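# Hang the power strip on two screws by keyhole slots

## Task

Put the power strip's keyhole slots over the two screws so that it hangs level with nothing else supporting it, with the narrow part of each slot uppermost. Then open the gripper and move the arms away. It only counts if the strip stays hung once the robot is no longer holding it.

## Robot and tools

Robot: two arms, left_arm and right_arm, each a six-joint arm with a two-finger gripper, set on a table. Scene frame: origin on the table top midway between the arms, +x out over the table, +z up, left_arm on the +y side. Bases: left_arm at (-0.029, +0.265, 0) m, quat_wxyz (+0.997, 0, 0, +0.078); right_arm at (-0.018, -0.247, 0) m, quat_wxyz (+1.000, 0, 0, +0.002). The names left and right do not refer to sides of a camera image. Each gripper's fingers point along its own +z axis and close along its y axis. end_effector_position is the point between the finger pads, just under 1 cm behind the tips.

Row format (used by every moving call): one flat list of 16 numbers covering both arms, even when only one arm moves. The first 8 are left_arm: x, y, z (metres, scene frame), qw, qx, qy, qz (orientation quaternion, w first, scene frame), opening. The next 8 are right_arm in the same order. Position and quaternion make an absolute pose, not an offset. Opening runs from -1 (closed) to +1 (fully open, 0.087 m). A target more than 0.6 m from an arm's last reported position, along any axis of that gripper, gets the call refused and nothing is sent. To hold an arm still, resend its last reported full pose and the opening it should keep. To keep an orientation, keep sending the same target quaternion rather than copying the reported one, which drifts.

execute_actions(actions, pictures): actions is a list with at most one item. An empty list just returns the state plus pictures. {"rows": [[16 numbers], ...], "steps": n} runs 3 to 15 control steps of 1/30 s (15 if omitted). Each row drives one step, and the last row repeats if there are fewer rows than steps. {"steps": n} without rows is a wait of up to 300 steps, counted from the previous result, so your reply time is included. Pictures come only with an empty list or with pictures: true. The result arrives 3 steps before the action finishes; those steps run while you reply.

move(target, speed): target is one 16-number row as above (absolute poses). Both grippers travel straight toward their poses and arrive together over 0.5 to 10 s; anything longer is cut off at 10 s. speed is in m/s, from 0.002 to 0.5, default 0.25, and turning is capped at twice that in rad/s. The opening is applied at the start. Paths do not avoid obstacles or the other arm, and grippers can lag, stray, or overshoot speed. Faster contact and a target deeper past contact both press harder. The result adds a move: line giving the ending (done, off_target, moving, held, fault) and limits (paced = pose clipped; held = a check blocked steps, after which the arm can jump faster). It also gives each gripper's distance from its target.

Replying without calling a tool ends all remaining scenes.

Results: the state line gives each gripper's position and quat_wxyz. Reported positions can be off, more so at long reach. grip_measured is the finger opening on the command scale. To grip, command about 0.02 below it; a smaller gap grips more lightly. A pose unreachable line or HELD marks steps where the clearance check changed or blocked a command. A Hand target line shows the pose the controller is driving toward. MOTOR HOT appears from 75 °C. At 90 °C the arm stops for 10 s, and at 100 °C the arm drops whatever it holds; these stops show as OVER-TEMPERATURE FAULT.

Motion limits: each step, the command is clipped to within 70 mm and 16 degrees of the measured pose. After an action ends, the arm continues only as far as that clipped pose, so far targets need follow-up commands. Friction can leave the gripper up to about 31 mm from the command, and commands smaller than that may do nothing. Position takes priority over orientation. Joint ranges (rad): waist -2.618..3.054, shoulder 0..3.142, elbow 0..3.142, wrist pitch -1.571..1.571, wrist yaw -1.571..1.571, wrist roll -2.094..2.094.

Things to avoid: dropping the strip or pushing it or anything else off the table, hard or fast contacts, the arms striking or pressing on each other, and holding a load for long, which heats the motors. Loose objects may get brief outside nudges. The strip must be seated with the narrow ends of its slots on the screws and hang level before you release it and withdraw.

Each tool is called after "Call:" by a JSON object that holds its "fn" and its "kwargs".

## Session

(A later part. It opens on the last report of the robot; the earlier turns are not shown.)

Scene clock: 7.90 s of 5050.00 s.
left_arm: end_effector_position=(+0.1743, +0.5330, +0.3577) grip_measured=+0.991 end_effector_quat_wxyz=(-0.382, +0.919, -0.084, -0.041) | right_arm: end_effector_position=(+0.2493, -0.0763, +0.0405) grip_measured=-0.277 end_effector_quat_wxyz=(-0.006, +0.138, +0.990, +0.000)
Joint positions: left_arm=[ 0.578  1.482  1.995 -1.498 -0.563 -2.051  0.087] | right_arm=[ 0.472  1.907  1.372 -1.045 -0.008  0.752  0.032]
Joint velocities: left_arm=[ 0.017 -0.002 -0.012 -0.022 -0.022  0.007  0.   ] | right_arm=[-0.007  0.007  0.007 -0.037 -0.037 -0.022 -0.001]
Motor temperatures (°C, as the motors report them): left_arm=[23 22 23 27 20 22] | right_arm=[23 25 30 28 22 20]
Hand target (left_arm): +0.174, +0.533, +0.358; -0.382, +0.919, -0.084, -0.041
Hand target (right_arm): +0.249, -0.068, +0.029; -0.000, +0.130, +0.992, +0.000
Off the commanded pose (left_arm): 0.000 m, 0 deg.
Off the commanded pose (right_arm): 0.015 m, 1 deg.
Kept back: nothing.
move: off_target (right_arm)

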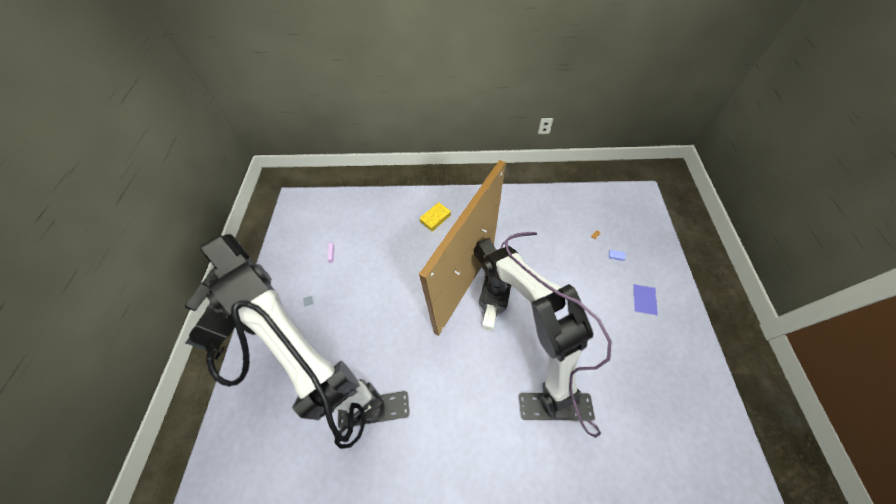

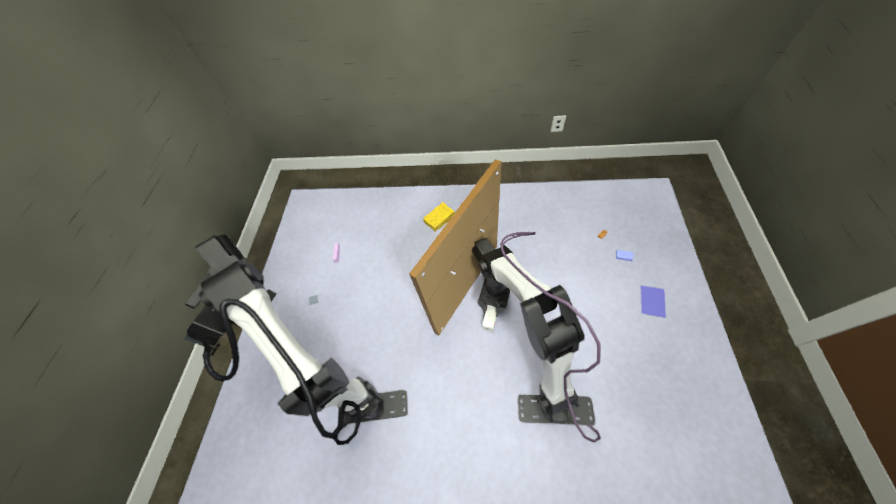

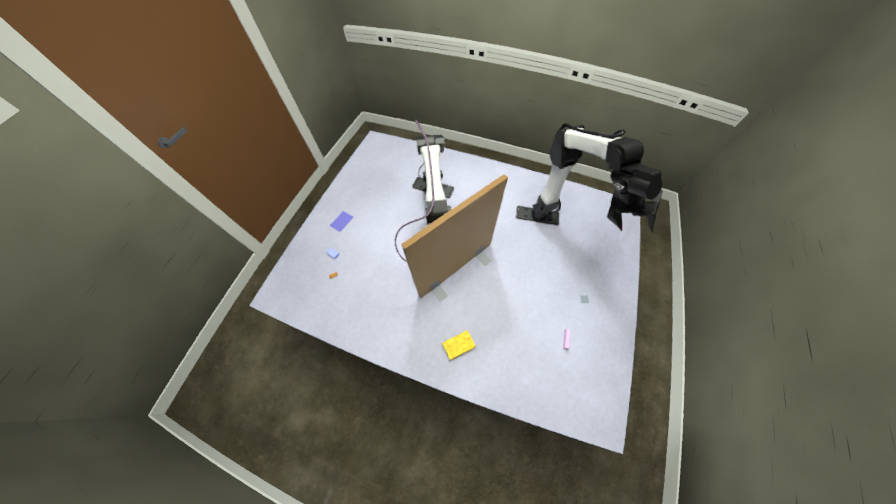

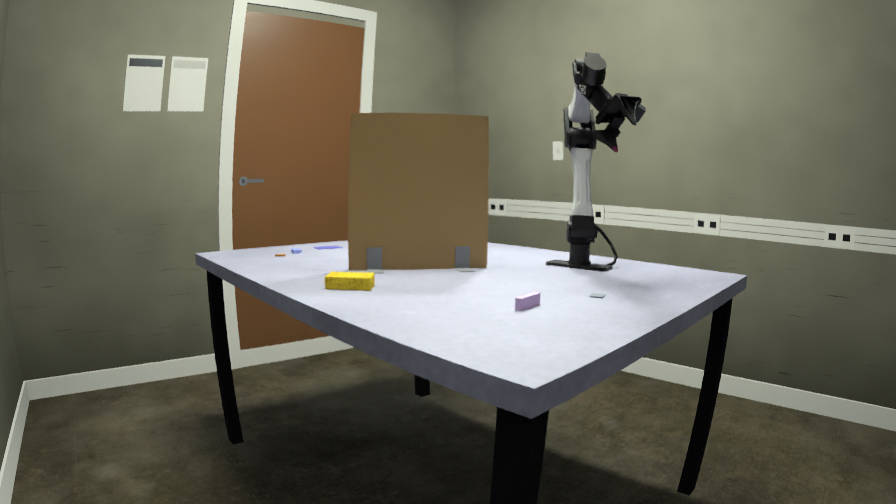

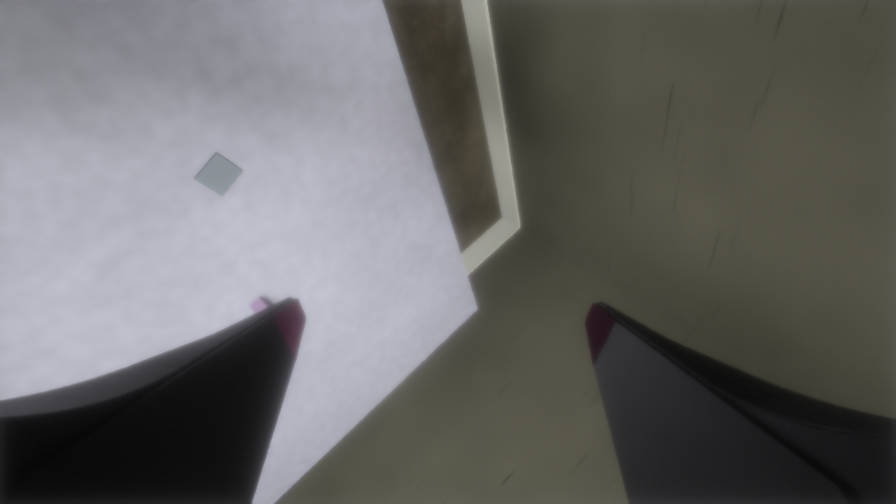

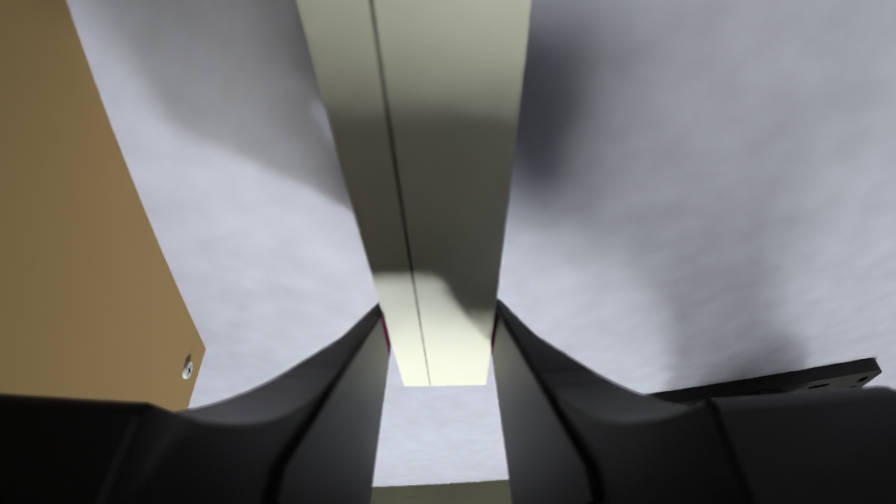

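Call:
{"fn": "execute_actions", "kwargs": {"actions": [{"rows":[[0.174,0.533,0.358,-0.382,0.919,-0.084,-0.041,1,0.25,-0.076,0.0,0,0.13,0.991,0,0.2]]}]}}

Call:
{"fn": "execute_actions", "kwargs": {"actions": [{"rows":[[0.174,0.533,0.358,-0.382,0.919,-0.084,-0.041,1,0.25,-0.076,0.0,0,0.13,0.991,0,-0.4]]}]}}

Call:
{"fn": "move", "kwargs": {"target": [0.174,0.533,0.358,-0.382,0.919,-0.084,-0.041,1,0.22,-0.33,0.03,0,0,1,0,-0.4], "speed": 0.12}}

Scene clock: 8.43 s of 5050.00 s.
left_arm: end_effector_position=(+0.1743, +0.5330, +0.3577) grip_measured=+0.991 end_effector_quat_wxyz=(-0.382, +0.919, -0.084, -0.041) | right_arm: end_effector_position=(+0.2426, -0.0800, +0.0081) grip_measured=+0.200 end_effector_quat_wxyz=(-0.016, +0.134, +0.991, -0.007)
Joint positions: left_arm=[ 0.578  1.482  1.995 -1.498 -0.563 -2.051  0.087] | right_arm=[ 0.473  1.947  1.287 -0.945 -0.007  0.745  0.052]
Joint velocities: left_arm=[-0.007  0.002 -0.002  0.051 -0.037 -0.022 -0.   ] | right_arm=[-0.002 -0.007 -0.012 -0.051 -0.022 -0.037  0.   ]
Motor temperatures (°C, as the motors report them): left_arm=[23 22 23 27 20 22] | right_arm=[23 26 30 28 22 20]
Steps of this call (steps 1 to 4: nothing new was sent; steps 5 to 16: the first 12 steps of this action). Readings (end_effector_position):
5: left_arm (+0.1743, +0.5330, +0.3577) | right_arm (+0.2498, -0.0763, +0.0369)
6: left_arm (+0.1743, +0.5330, +0.3577) | right_arm (+0.2499, -0.0761, +0.0315)
8: left_arm (+0.1743, +0.5330, +0.3577) | right_arm (+0.2453, -0.0786, +0.0188)
12: left_arm (+0.1743, +0.5330, +0.3577) | right_arm (+0.2423, -0.0801, +0.0081)
16: the state above

Scene clock: 8.93 s of 5050.00 s.
left_arm: end_effector_position=(+0.1743, +0.5330, +0.3577) grip_measured=+0.991 end_effector_quat_wxyz=(-0.382, +0.919, -0.084, -0.041) | right_arm: end_effector_position=(+0.2448, -0.0766, +0.0078) grip_measured=-0.275 end_effector_quat_wxyz=(-0.013, +0.132, +0.991, +0.001)
Joint positions: left_arm=[ 0.578  1.482  1.995 -1.498 -0.563 -2.051  0.087] | right_arm=[ 0.474  1.947  1.287 -0.931 -0.016  0.743  0.032]
Joint velocities: left_arm=[ 0.002 -0.012 -0.012 -0.007 -0.081  0.007 -0.   ] | right_arm=[-0.012 -0.012  0.002 -0.095 -0.007  0.007 -0.   ]
Motor temperatures (°C, as the motors report them): left_arm=[23 22 23 27 20 22] | right_arm=[23 26 30 28 22 20]
Off your previous action's commanded pose (left_arm): 0.000 m, 0 deg at its last step (step 3 of this call).
Off your previous action's commanded pose (right_arm): 0.012 m, 2 deg at its last step (step 3 of this call).
Steps of this call (steps 1 to 3: the last 3 steps of your previous action; steps 4 to 15: the first 12 steps of this action). Readings (end_effector_position):
4: left_arm (+0.1743, +0.5330, +0.3577) | right_arm (+0.2434, -0.0789, +0.0080)
5: left_arm (+0.1743, +0.5330, +0.3577) | right_arm (+0.2447, -0.0767, +0.0078)
7: left_arm (+0.1743, +0.5330, +0.3577) | right_arm (+0.2448, -0.0766, +0.0078)
11: left_arm (+0.1743, +0.5330, +0.3577) | right_arm (+0.2448, -0.0766, +0.0078)
15: the state above

Scene clock: 11.73 s of 5050.00 s.
left_arm: end_effector_position=(+0.1743, +0.5330, +0.3577) grip_measured=+0.991 end_effector_quat_wxyz=(-0.382, +0.919, -0.084, -0.041) | right_arm: end_effector_position=(+0.2208, -0.3291, +0.0176) grip_measured=-0.275 end_effector_quat_wxyz=(-0.011, +0.006, +1.000, -0.001)
Joint positions: left_arm=[ 0.578  1.482  1.995 -1.498 -0.563 -2.051  0.087] | right_arm=[-0.284  1.755  1.077 -0.913  0.008 -0.27   0.032]
Joint velocities: left_arm=[ 0.017 -0.022 -0.007 -0.051 -0.007  0.11  -0.001] | right_arm=[-0.002 -0.002 -0.002 -0.007 -0.037 -0.007 -0.   ]
Motor temperatures (°C, as the motors report them): left_arm=[23 22 23 27 20 22] | right_arm=[23 26 30 28 22 20]
Hand target (left_arm): +0.174, +0.533, +0.358; -0.382, +0.919, -0.084, -0.041
Hand target (right_arm): +0.220, -0.332, +0.030; -0.006, +0.000, +1.000, -0.004
Off your previous action's commanded pose (left_arm): 0.000 m, 0 deg at its last step (step 3 of this call).
Off your previous action's commanded pose (right_arm): 0.009 m, 1 deg at its last step (step 3 of this call).
Off the commanded pose (left_arm): 0.000 m, 0 deg.
Off the commanded pose (right_arm): 0.012 m, 1 deg.
Kept back: nothing.
move: off_target (right_arm)

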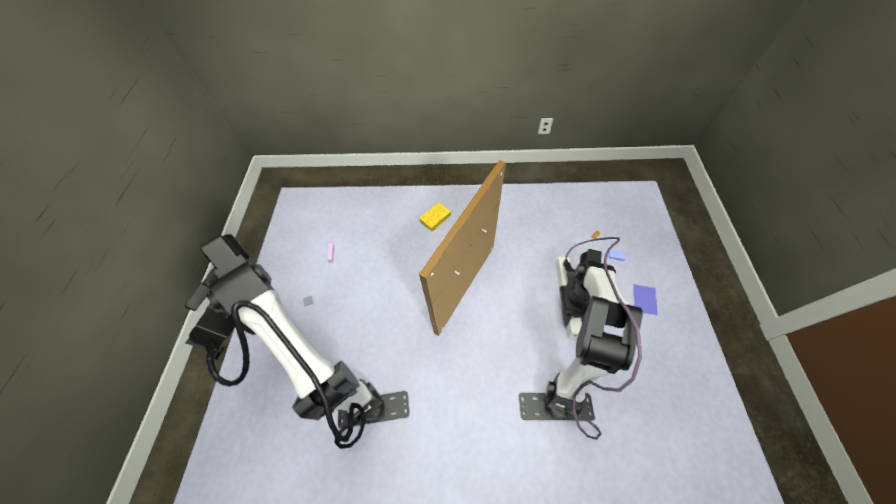

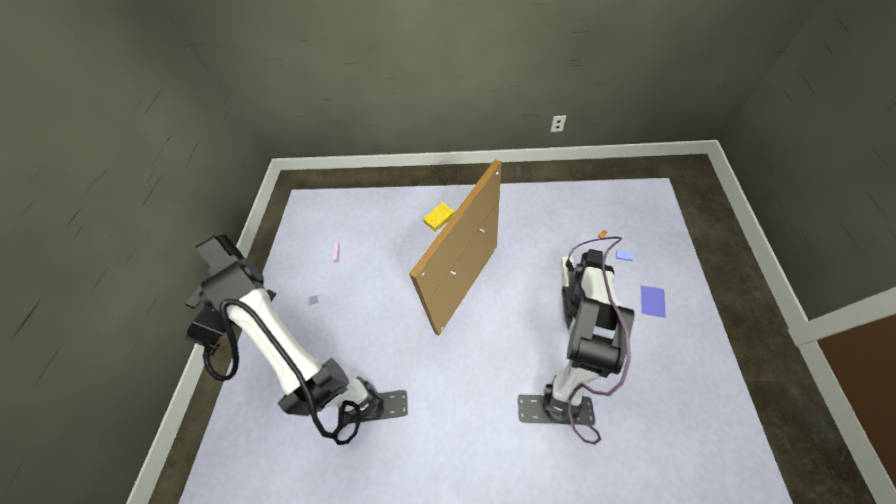

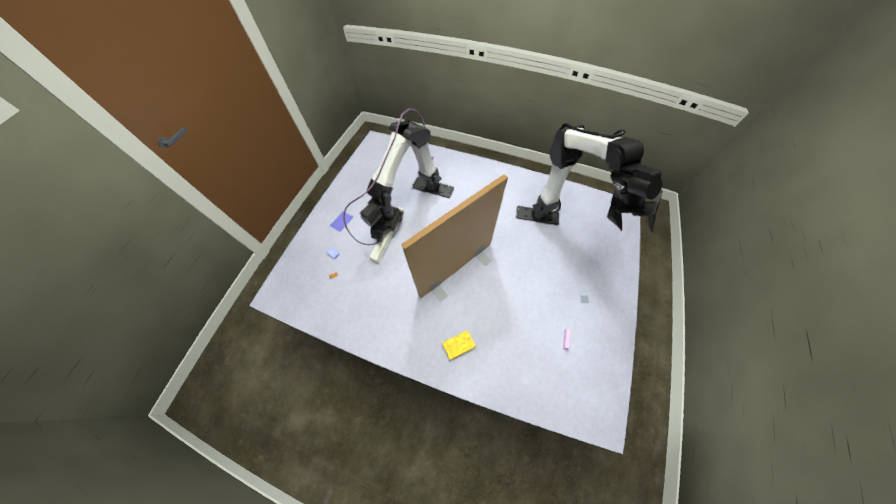

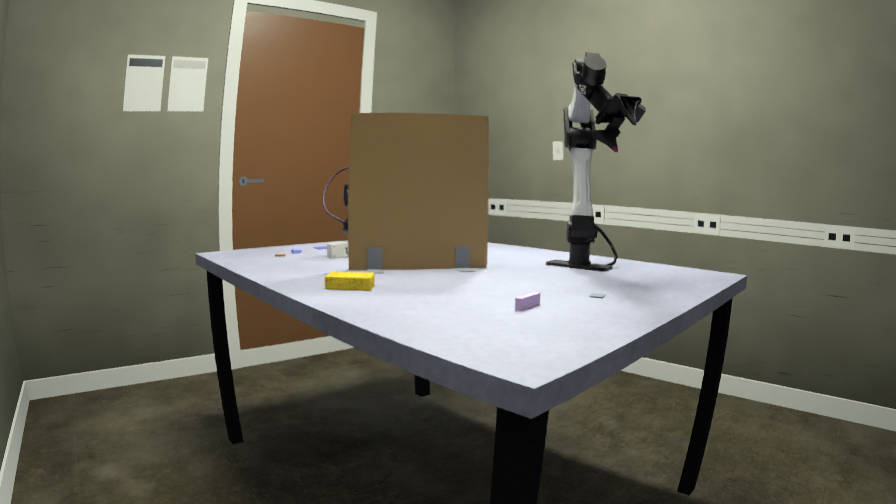

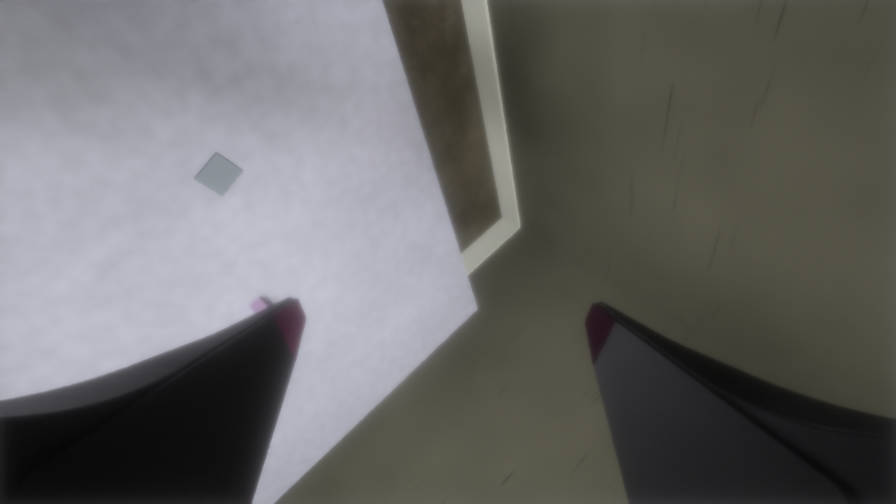

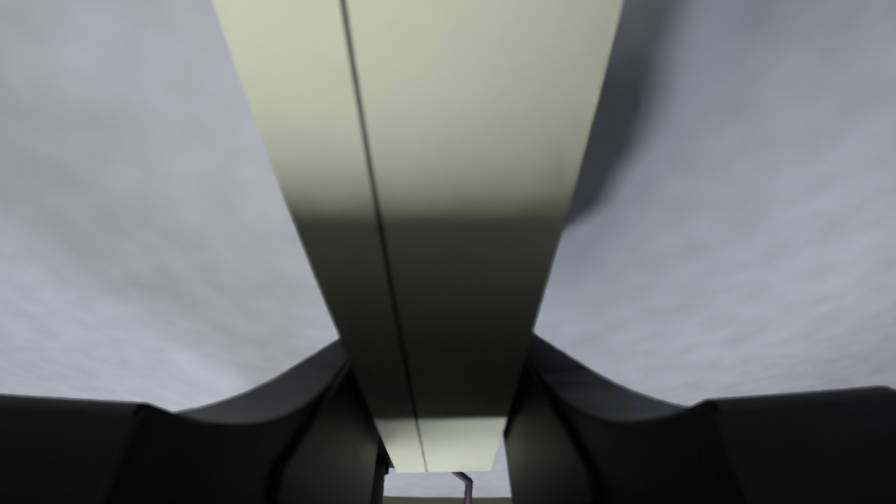

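Call:
{"fn": "move", "kwargs": {"target": [0.174,0.533,0.358,-0.382,0.919,-0.084,-0.041,1,0.22,-0.35,0.045,0,0,0.85,-0.527,-0.4], "speed": 0.3}}

Call:
{"fn": "move", "kwargs": {"target": [0.174,0.533,0.358,-0.382,0.919,-0.084,-0.041,1,0.22,-0.27,0.07,0,0,0.85,-0.527,0], "speed": 0.08}}

Call:
{"fn": "move", "kwargs": {"target": [0.174,0.533,0.358,-0.382,0.919,-0.084,-0.041,1,0.31,-0.33,0.09,0,0,1,0,1]}}

Scene clock: 14.47 s of 5050.00 s.
left_arm: end_effector_position=(+0.1743, +0.5330, +0.3577) grip_measured=+0.991 end_effector_quat_wxyz=(-0.382, +0.919, -0.084, -0.041) | right_arm: end_effector_position=(+0.2192, -0.3393, +0.0297) grip_measured=-0.275 end_effector_quat_wxyz=(+0.006, +0.007, +0.874, -0.487)
Joint positions: left_arm=[ 0.578  1.482  1.995 -1.498 -0.563 -2.051  0.087] | right_arm=[ 0.199  1.943  0.984 -0.918  0.986  0.383  0.032]
Joint velocities: left_arm=[-0.012 -0.012 -0.007  0.051  0.022 -0.051 -0.001] | right_arm=[ 0.002  0.007 -0.007 -0.037 -0.051 -0.007  0.   ]
Motor temperatures (°C, as the motors report them): left_arm=[23 23 24 27 20 22] | right_arm=[23 27 30 28 22 20]
Hand target (left_arm): +0.174, +0.533, +0.358; -0.382, +0.919, -0.084, -0.041
Hand target (right_arm): +0.222, -0.347, +0.046; +0.011, -0.002, +0.852, -0.523
Off the commanded pose (left_arm): 0.000 m, 0 deg.
Off the commanded pose (right_arm): 0.019 m, 5 deg.
Kept back: nothing.
move: off_target (right_arm)

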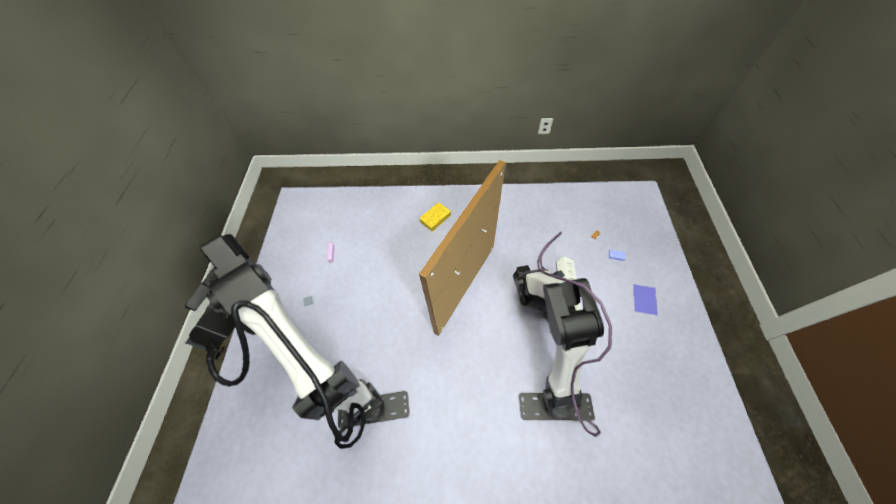

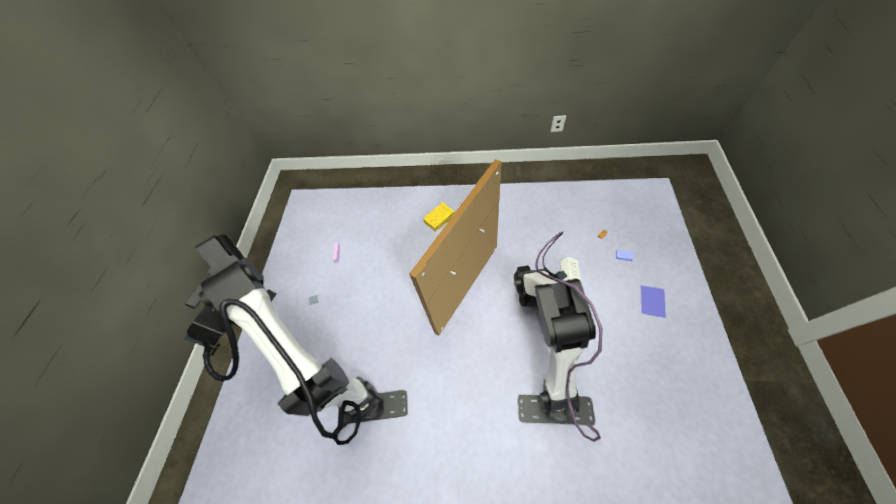

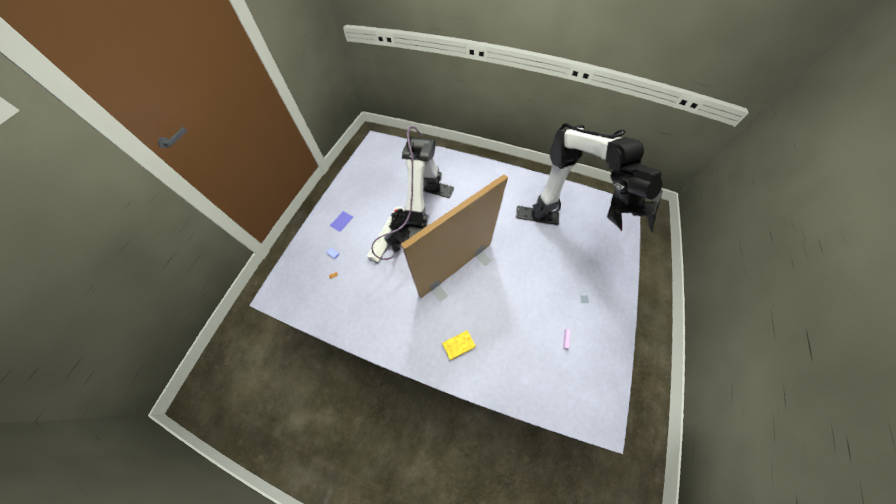

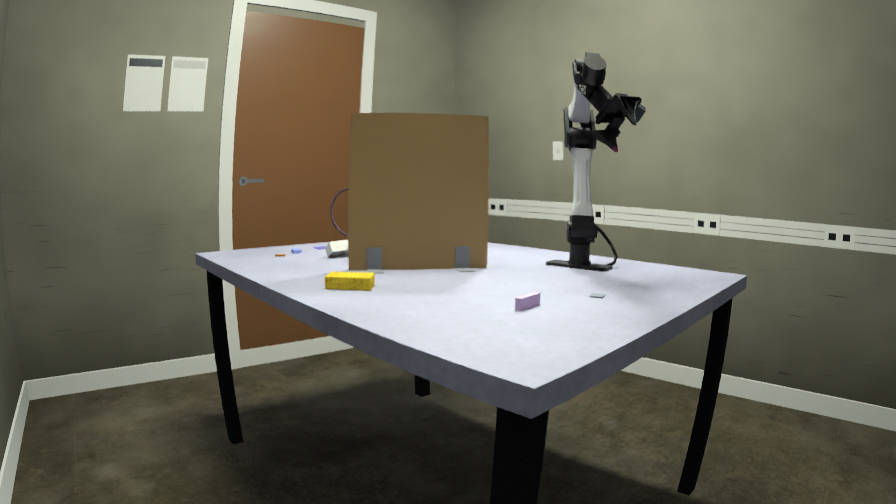

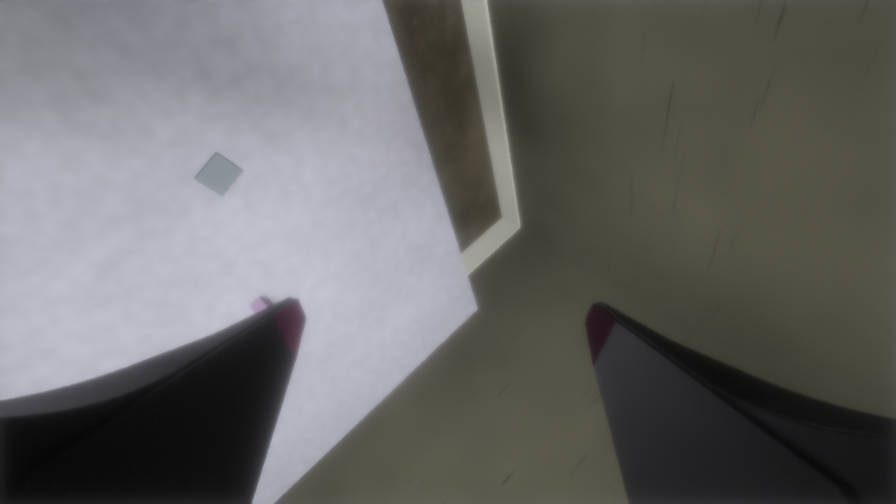

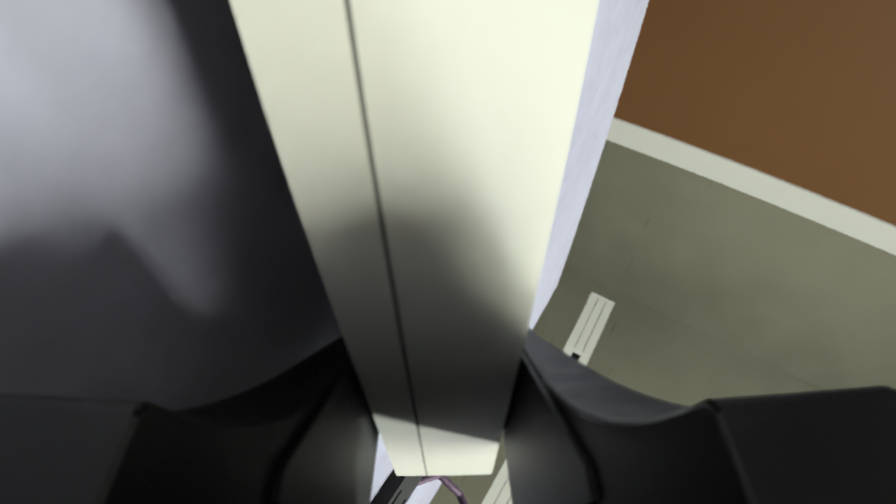

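Scene clock: 16.03 s of 5050.00 s.
left_arm: end_effector_position=(+0.1743, +0.5330, +0.3577) grip_measured=+0.991 end_effector_quat_wxyz=(-0.382, +0.919, -0.084, -0.041) | right_arm: end_effector_position=(+0.2183, -0.2729, +0.0683) grip_measured=+0.000 end_effector_quat_wxyz=(+0.007, -0.002, +0.852, -0.523)
Joint positions: left_arm=[ 0.578  1.482  1.995 -1.498 -0.563 -2.051  0.087] | right_arm=[ 0.442  2.056  1.22  -1.422  0.946  0.804  0.044]
Joint velocities: left_arm=[-0.002  0.012 -0.007 -0.007  0.095  0.022 -0.   ] | right_arm=[-0.017  0.002 -0.002 -0.007  0.022  0.051 -0.   ]
Motor temperatures (°C, as the motors report them): left_arm=[23 23 24 27 20 22] | right_arm=[23 27 30 28 22 20]
Hand target (left_arm): +0.174, +0.533, +0.358; -0.382, +0.919, -0.084, -0.041
Hand target (right_arm): +0.220, -0.269, +0.069; +0.003, -0.003, +0.852, -0.524
Off the commanded pose (left_arm): 0.000 m, 0 deg.
Off the commanded pose (right_arm): 0.004 m, 1 deg.
Kept back: nothing.
move: done

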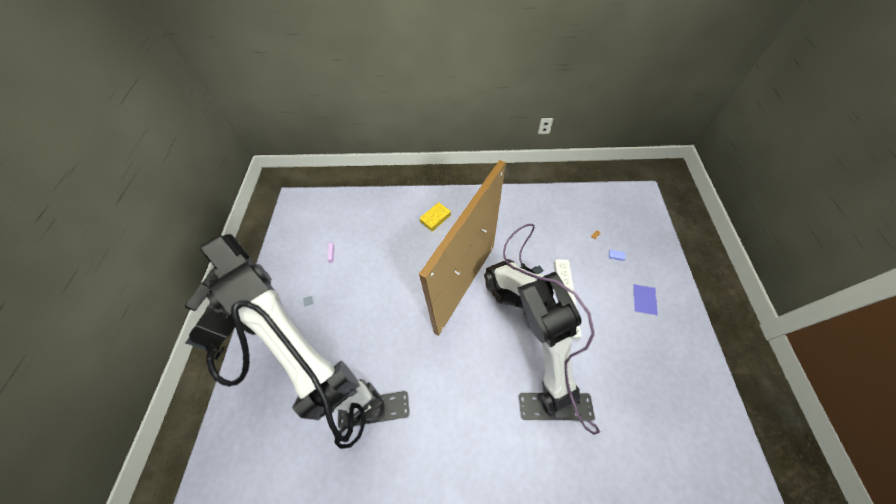

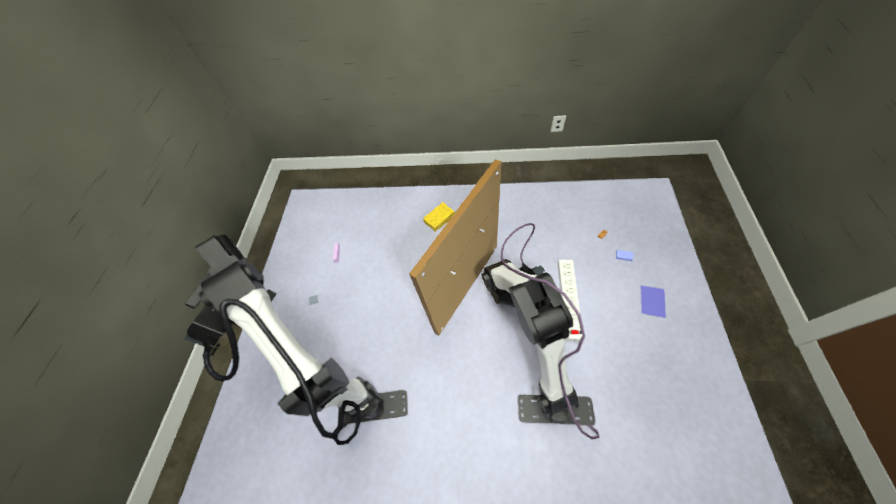

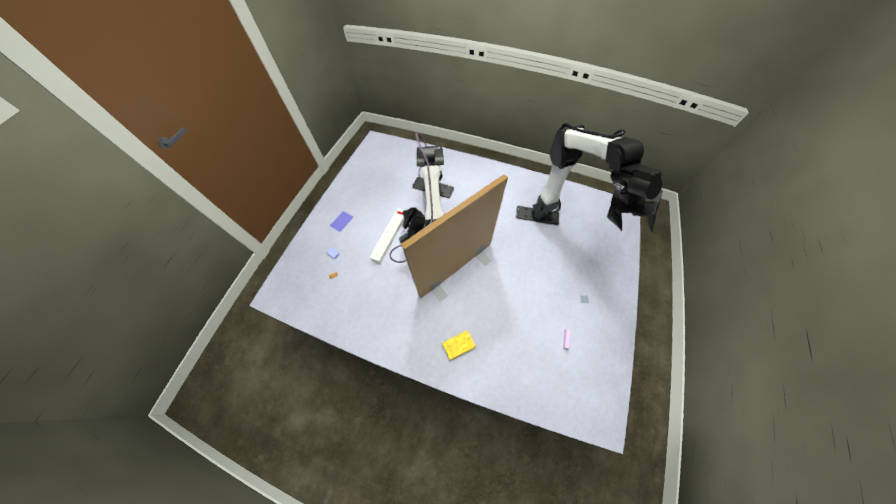

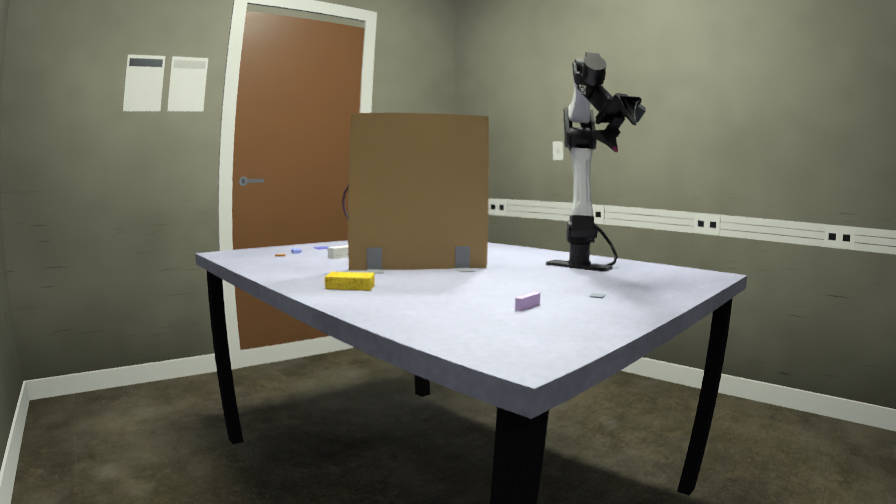

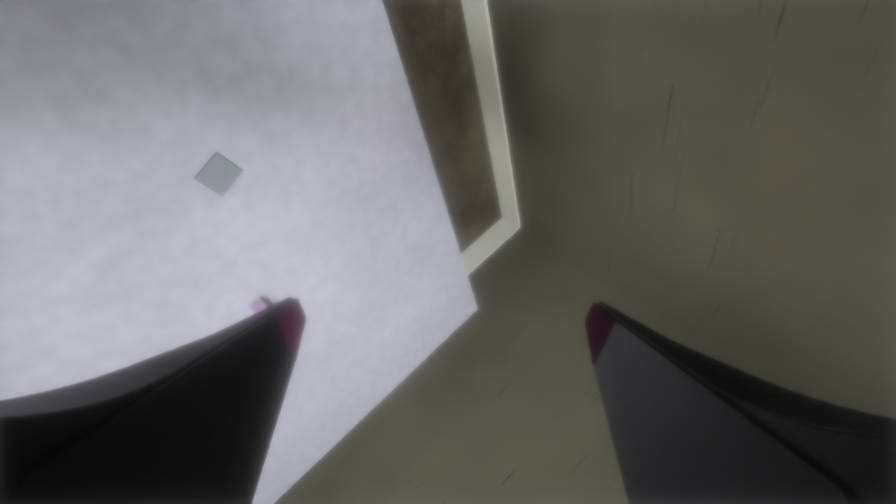

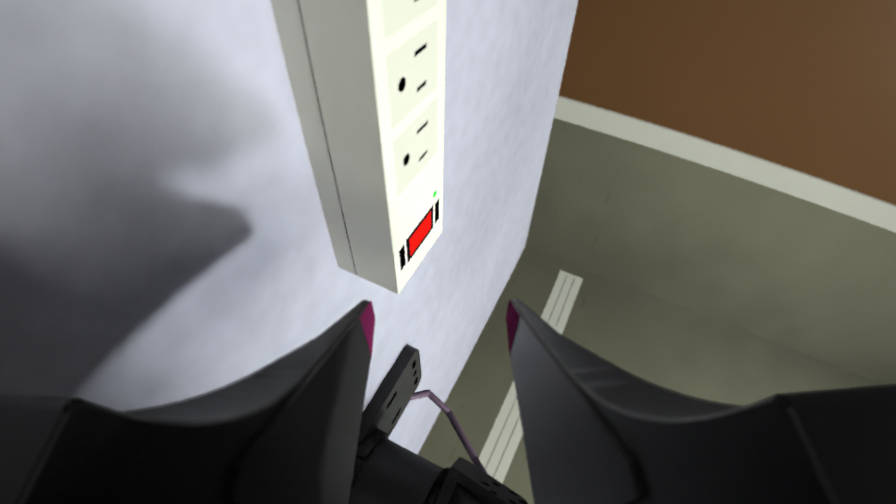

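Scene clock: 18.87 s of 5050.00 s.
left_arm: end_effector_position=(+0.1743, +0.5330, +0.3577) grip_measured=+0.991 end_effector_quat_wxyz=(-0.382, +0.919, -0.084, -0.041) | right_arm: end_effector_position=(+0.3077, -0.3312, +0.0895) grip_measured=+0.981 end_effector_quat_wxyz=(-0.002, +0.010, +1.000, -0.011)
Joint positions: left_arm=[ 0.578  1.482  1.995 -1.498 -0.563 -2.051  0.087] | right_arm=[-0.219  1.979  1.671 -1.262  0.023 -0.196  0.087]
Joint velocities: left_arm=[-0.012  0.002 -0.007 -0.022  0.081  0.022 -0.001] | right_arm=[-0.007  0.002 -0.012  0.037  0.007 -0.037 -0.001]
Motor temperatures (°C, as the motors report them): left_arm=[23 23 24 28 20 22] | right_arm=[23 27 30 28 22 20]
Hand target (left_arm): +0.174, +0.533, +0.358; -0.382, +0.919, -0.084, -0.041
Hand target (right_arm): +0.309, -0.332, +0.090; -0.007, +0.008, +1.000, -0.005
Off the commanded pose (left_arm): 0.000 m, 0 deg.
Off the commanded pose (right_arm): 0.003 m, 2 deg.
Kept back: nothing.
move: done

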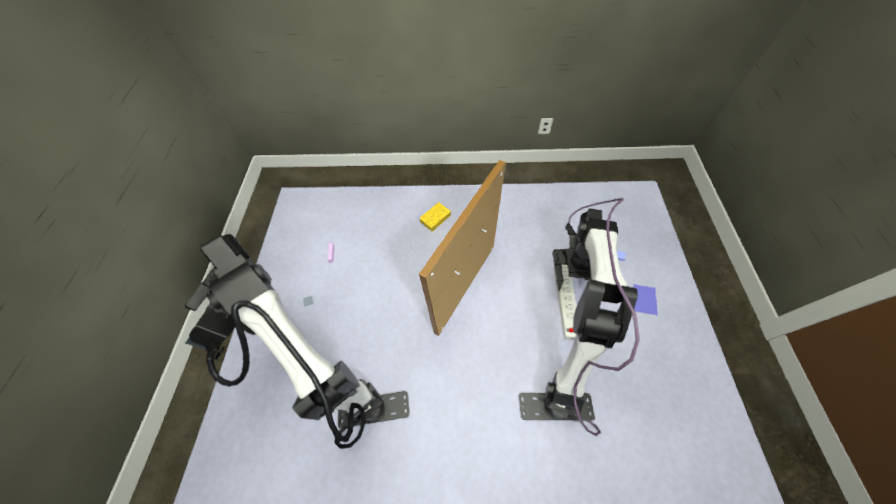

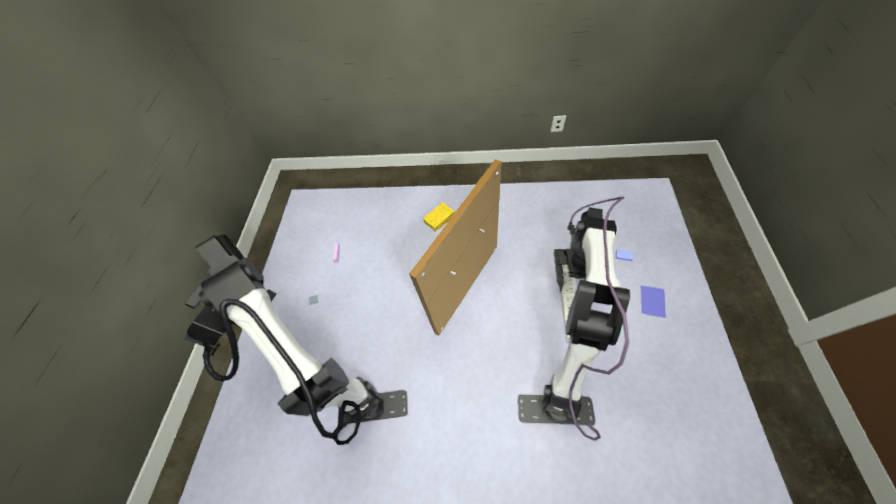

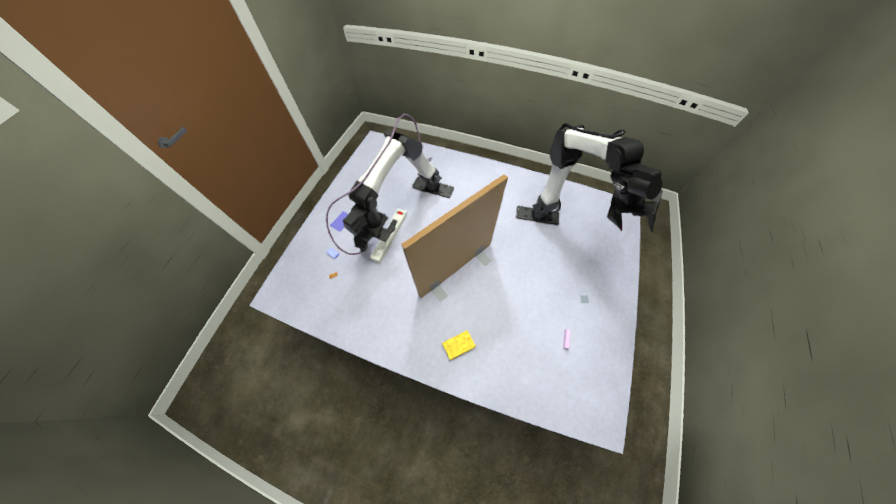

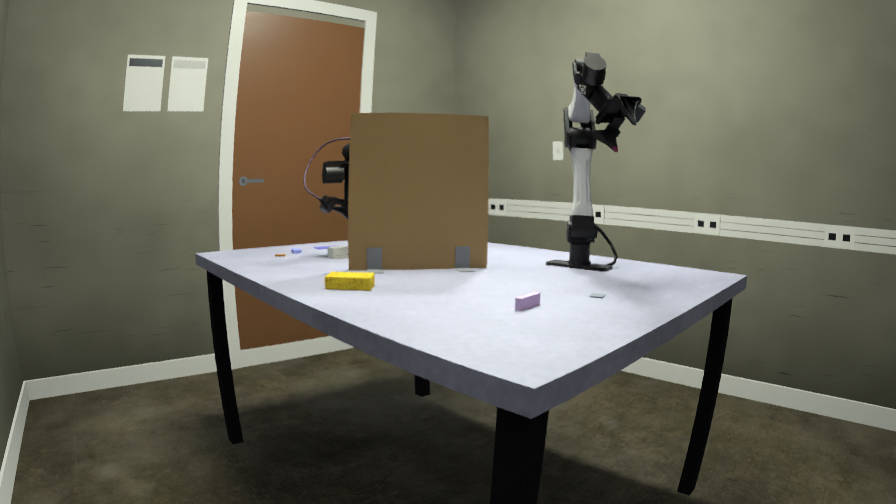

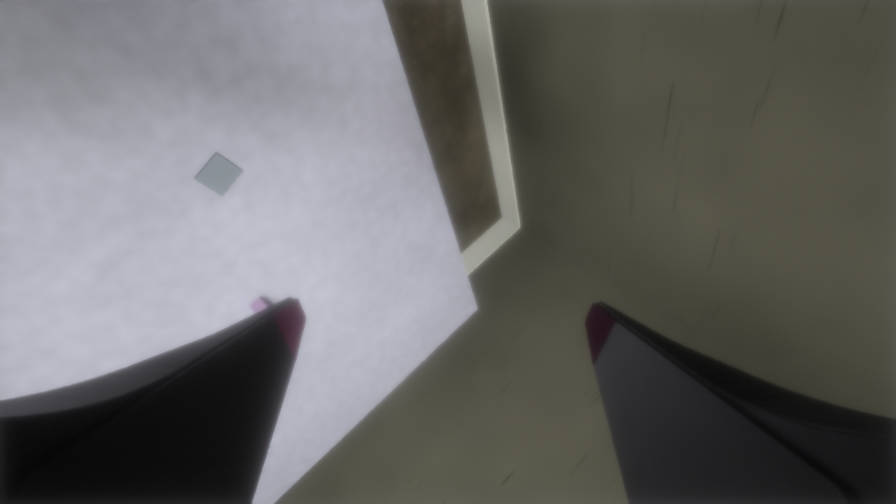

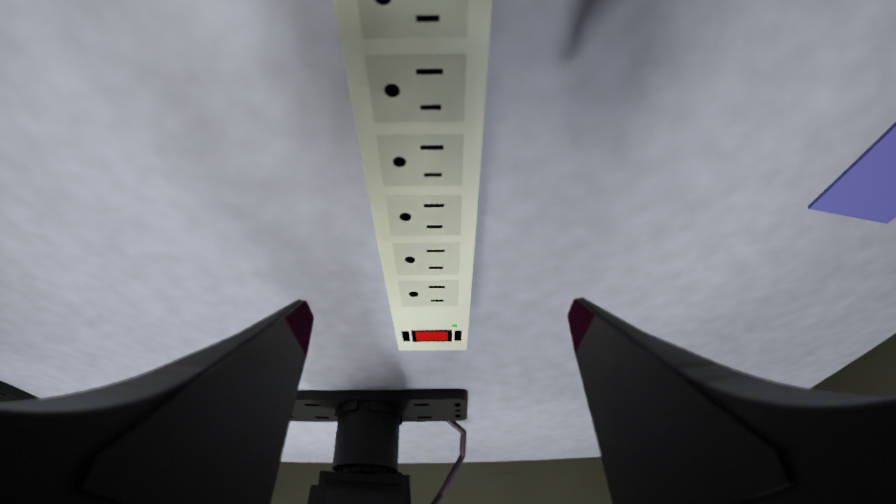

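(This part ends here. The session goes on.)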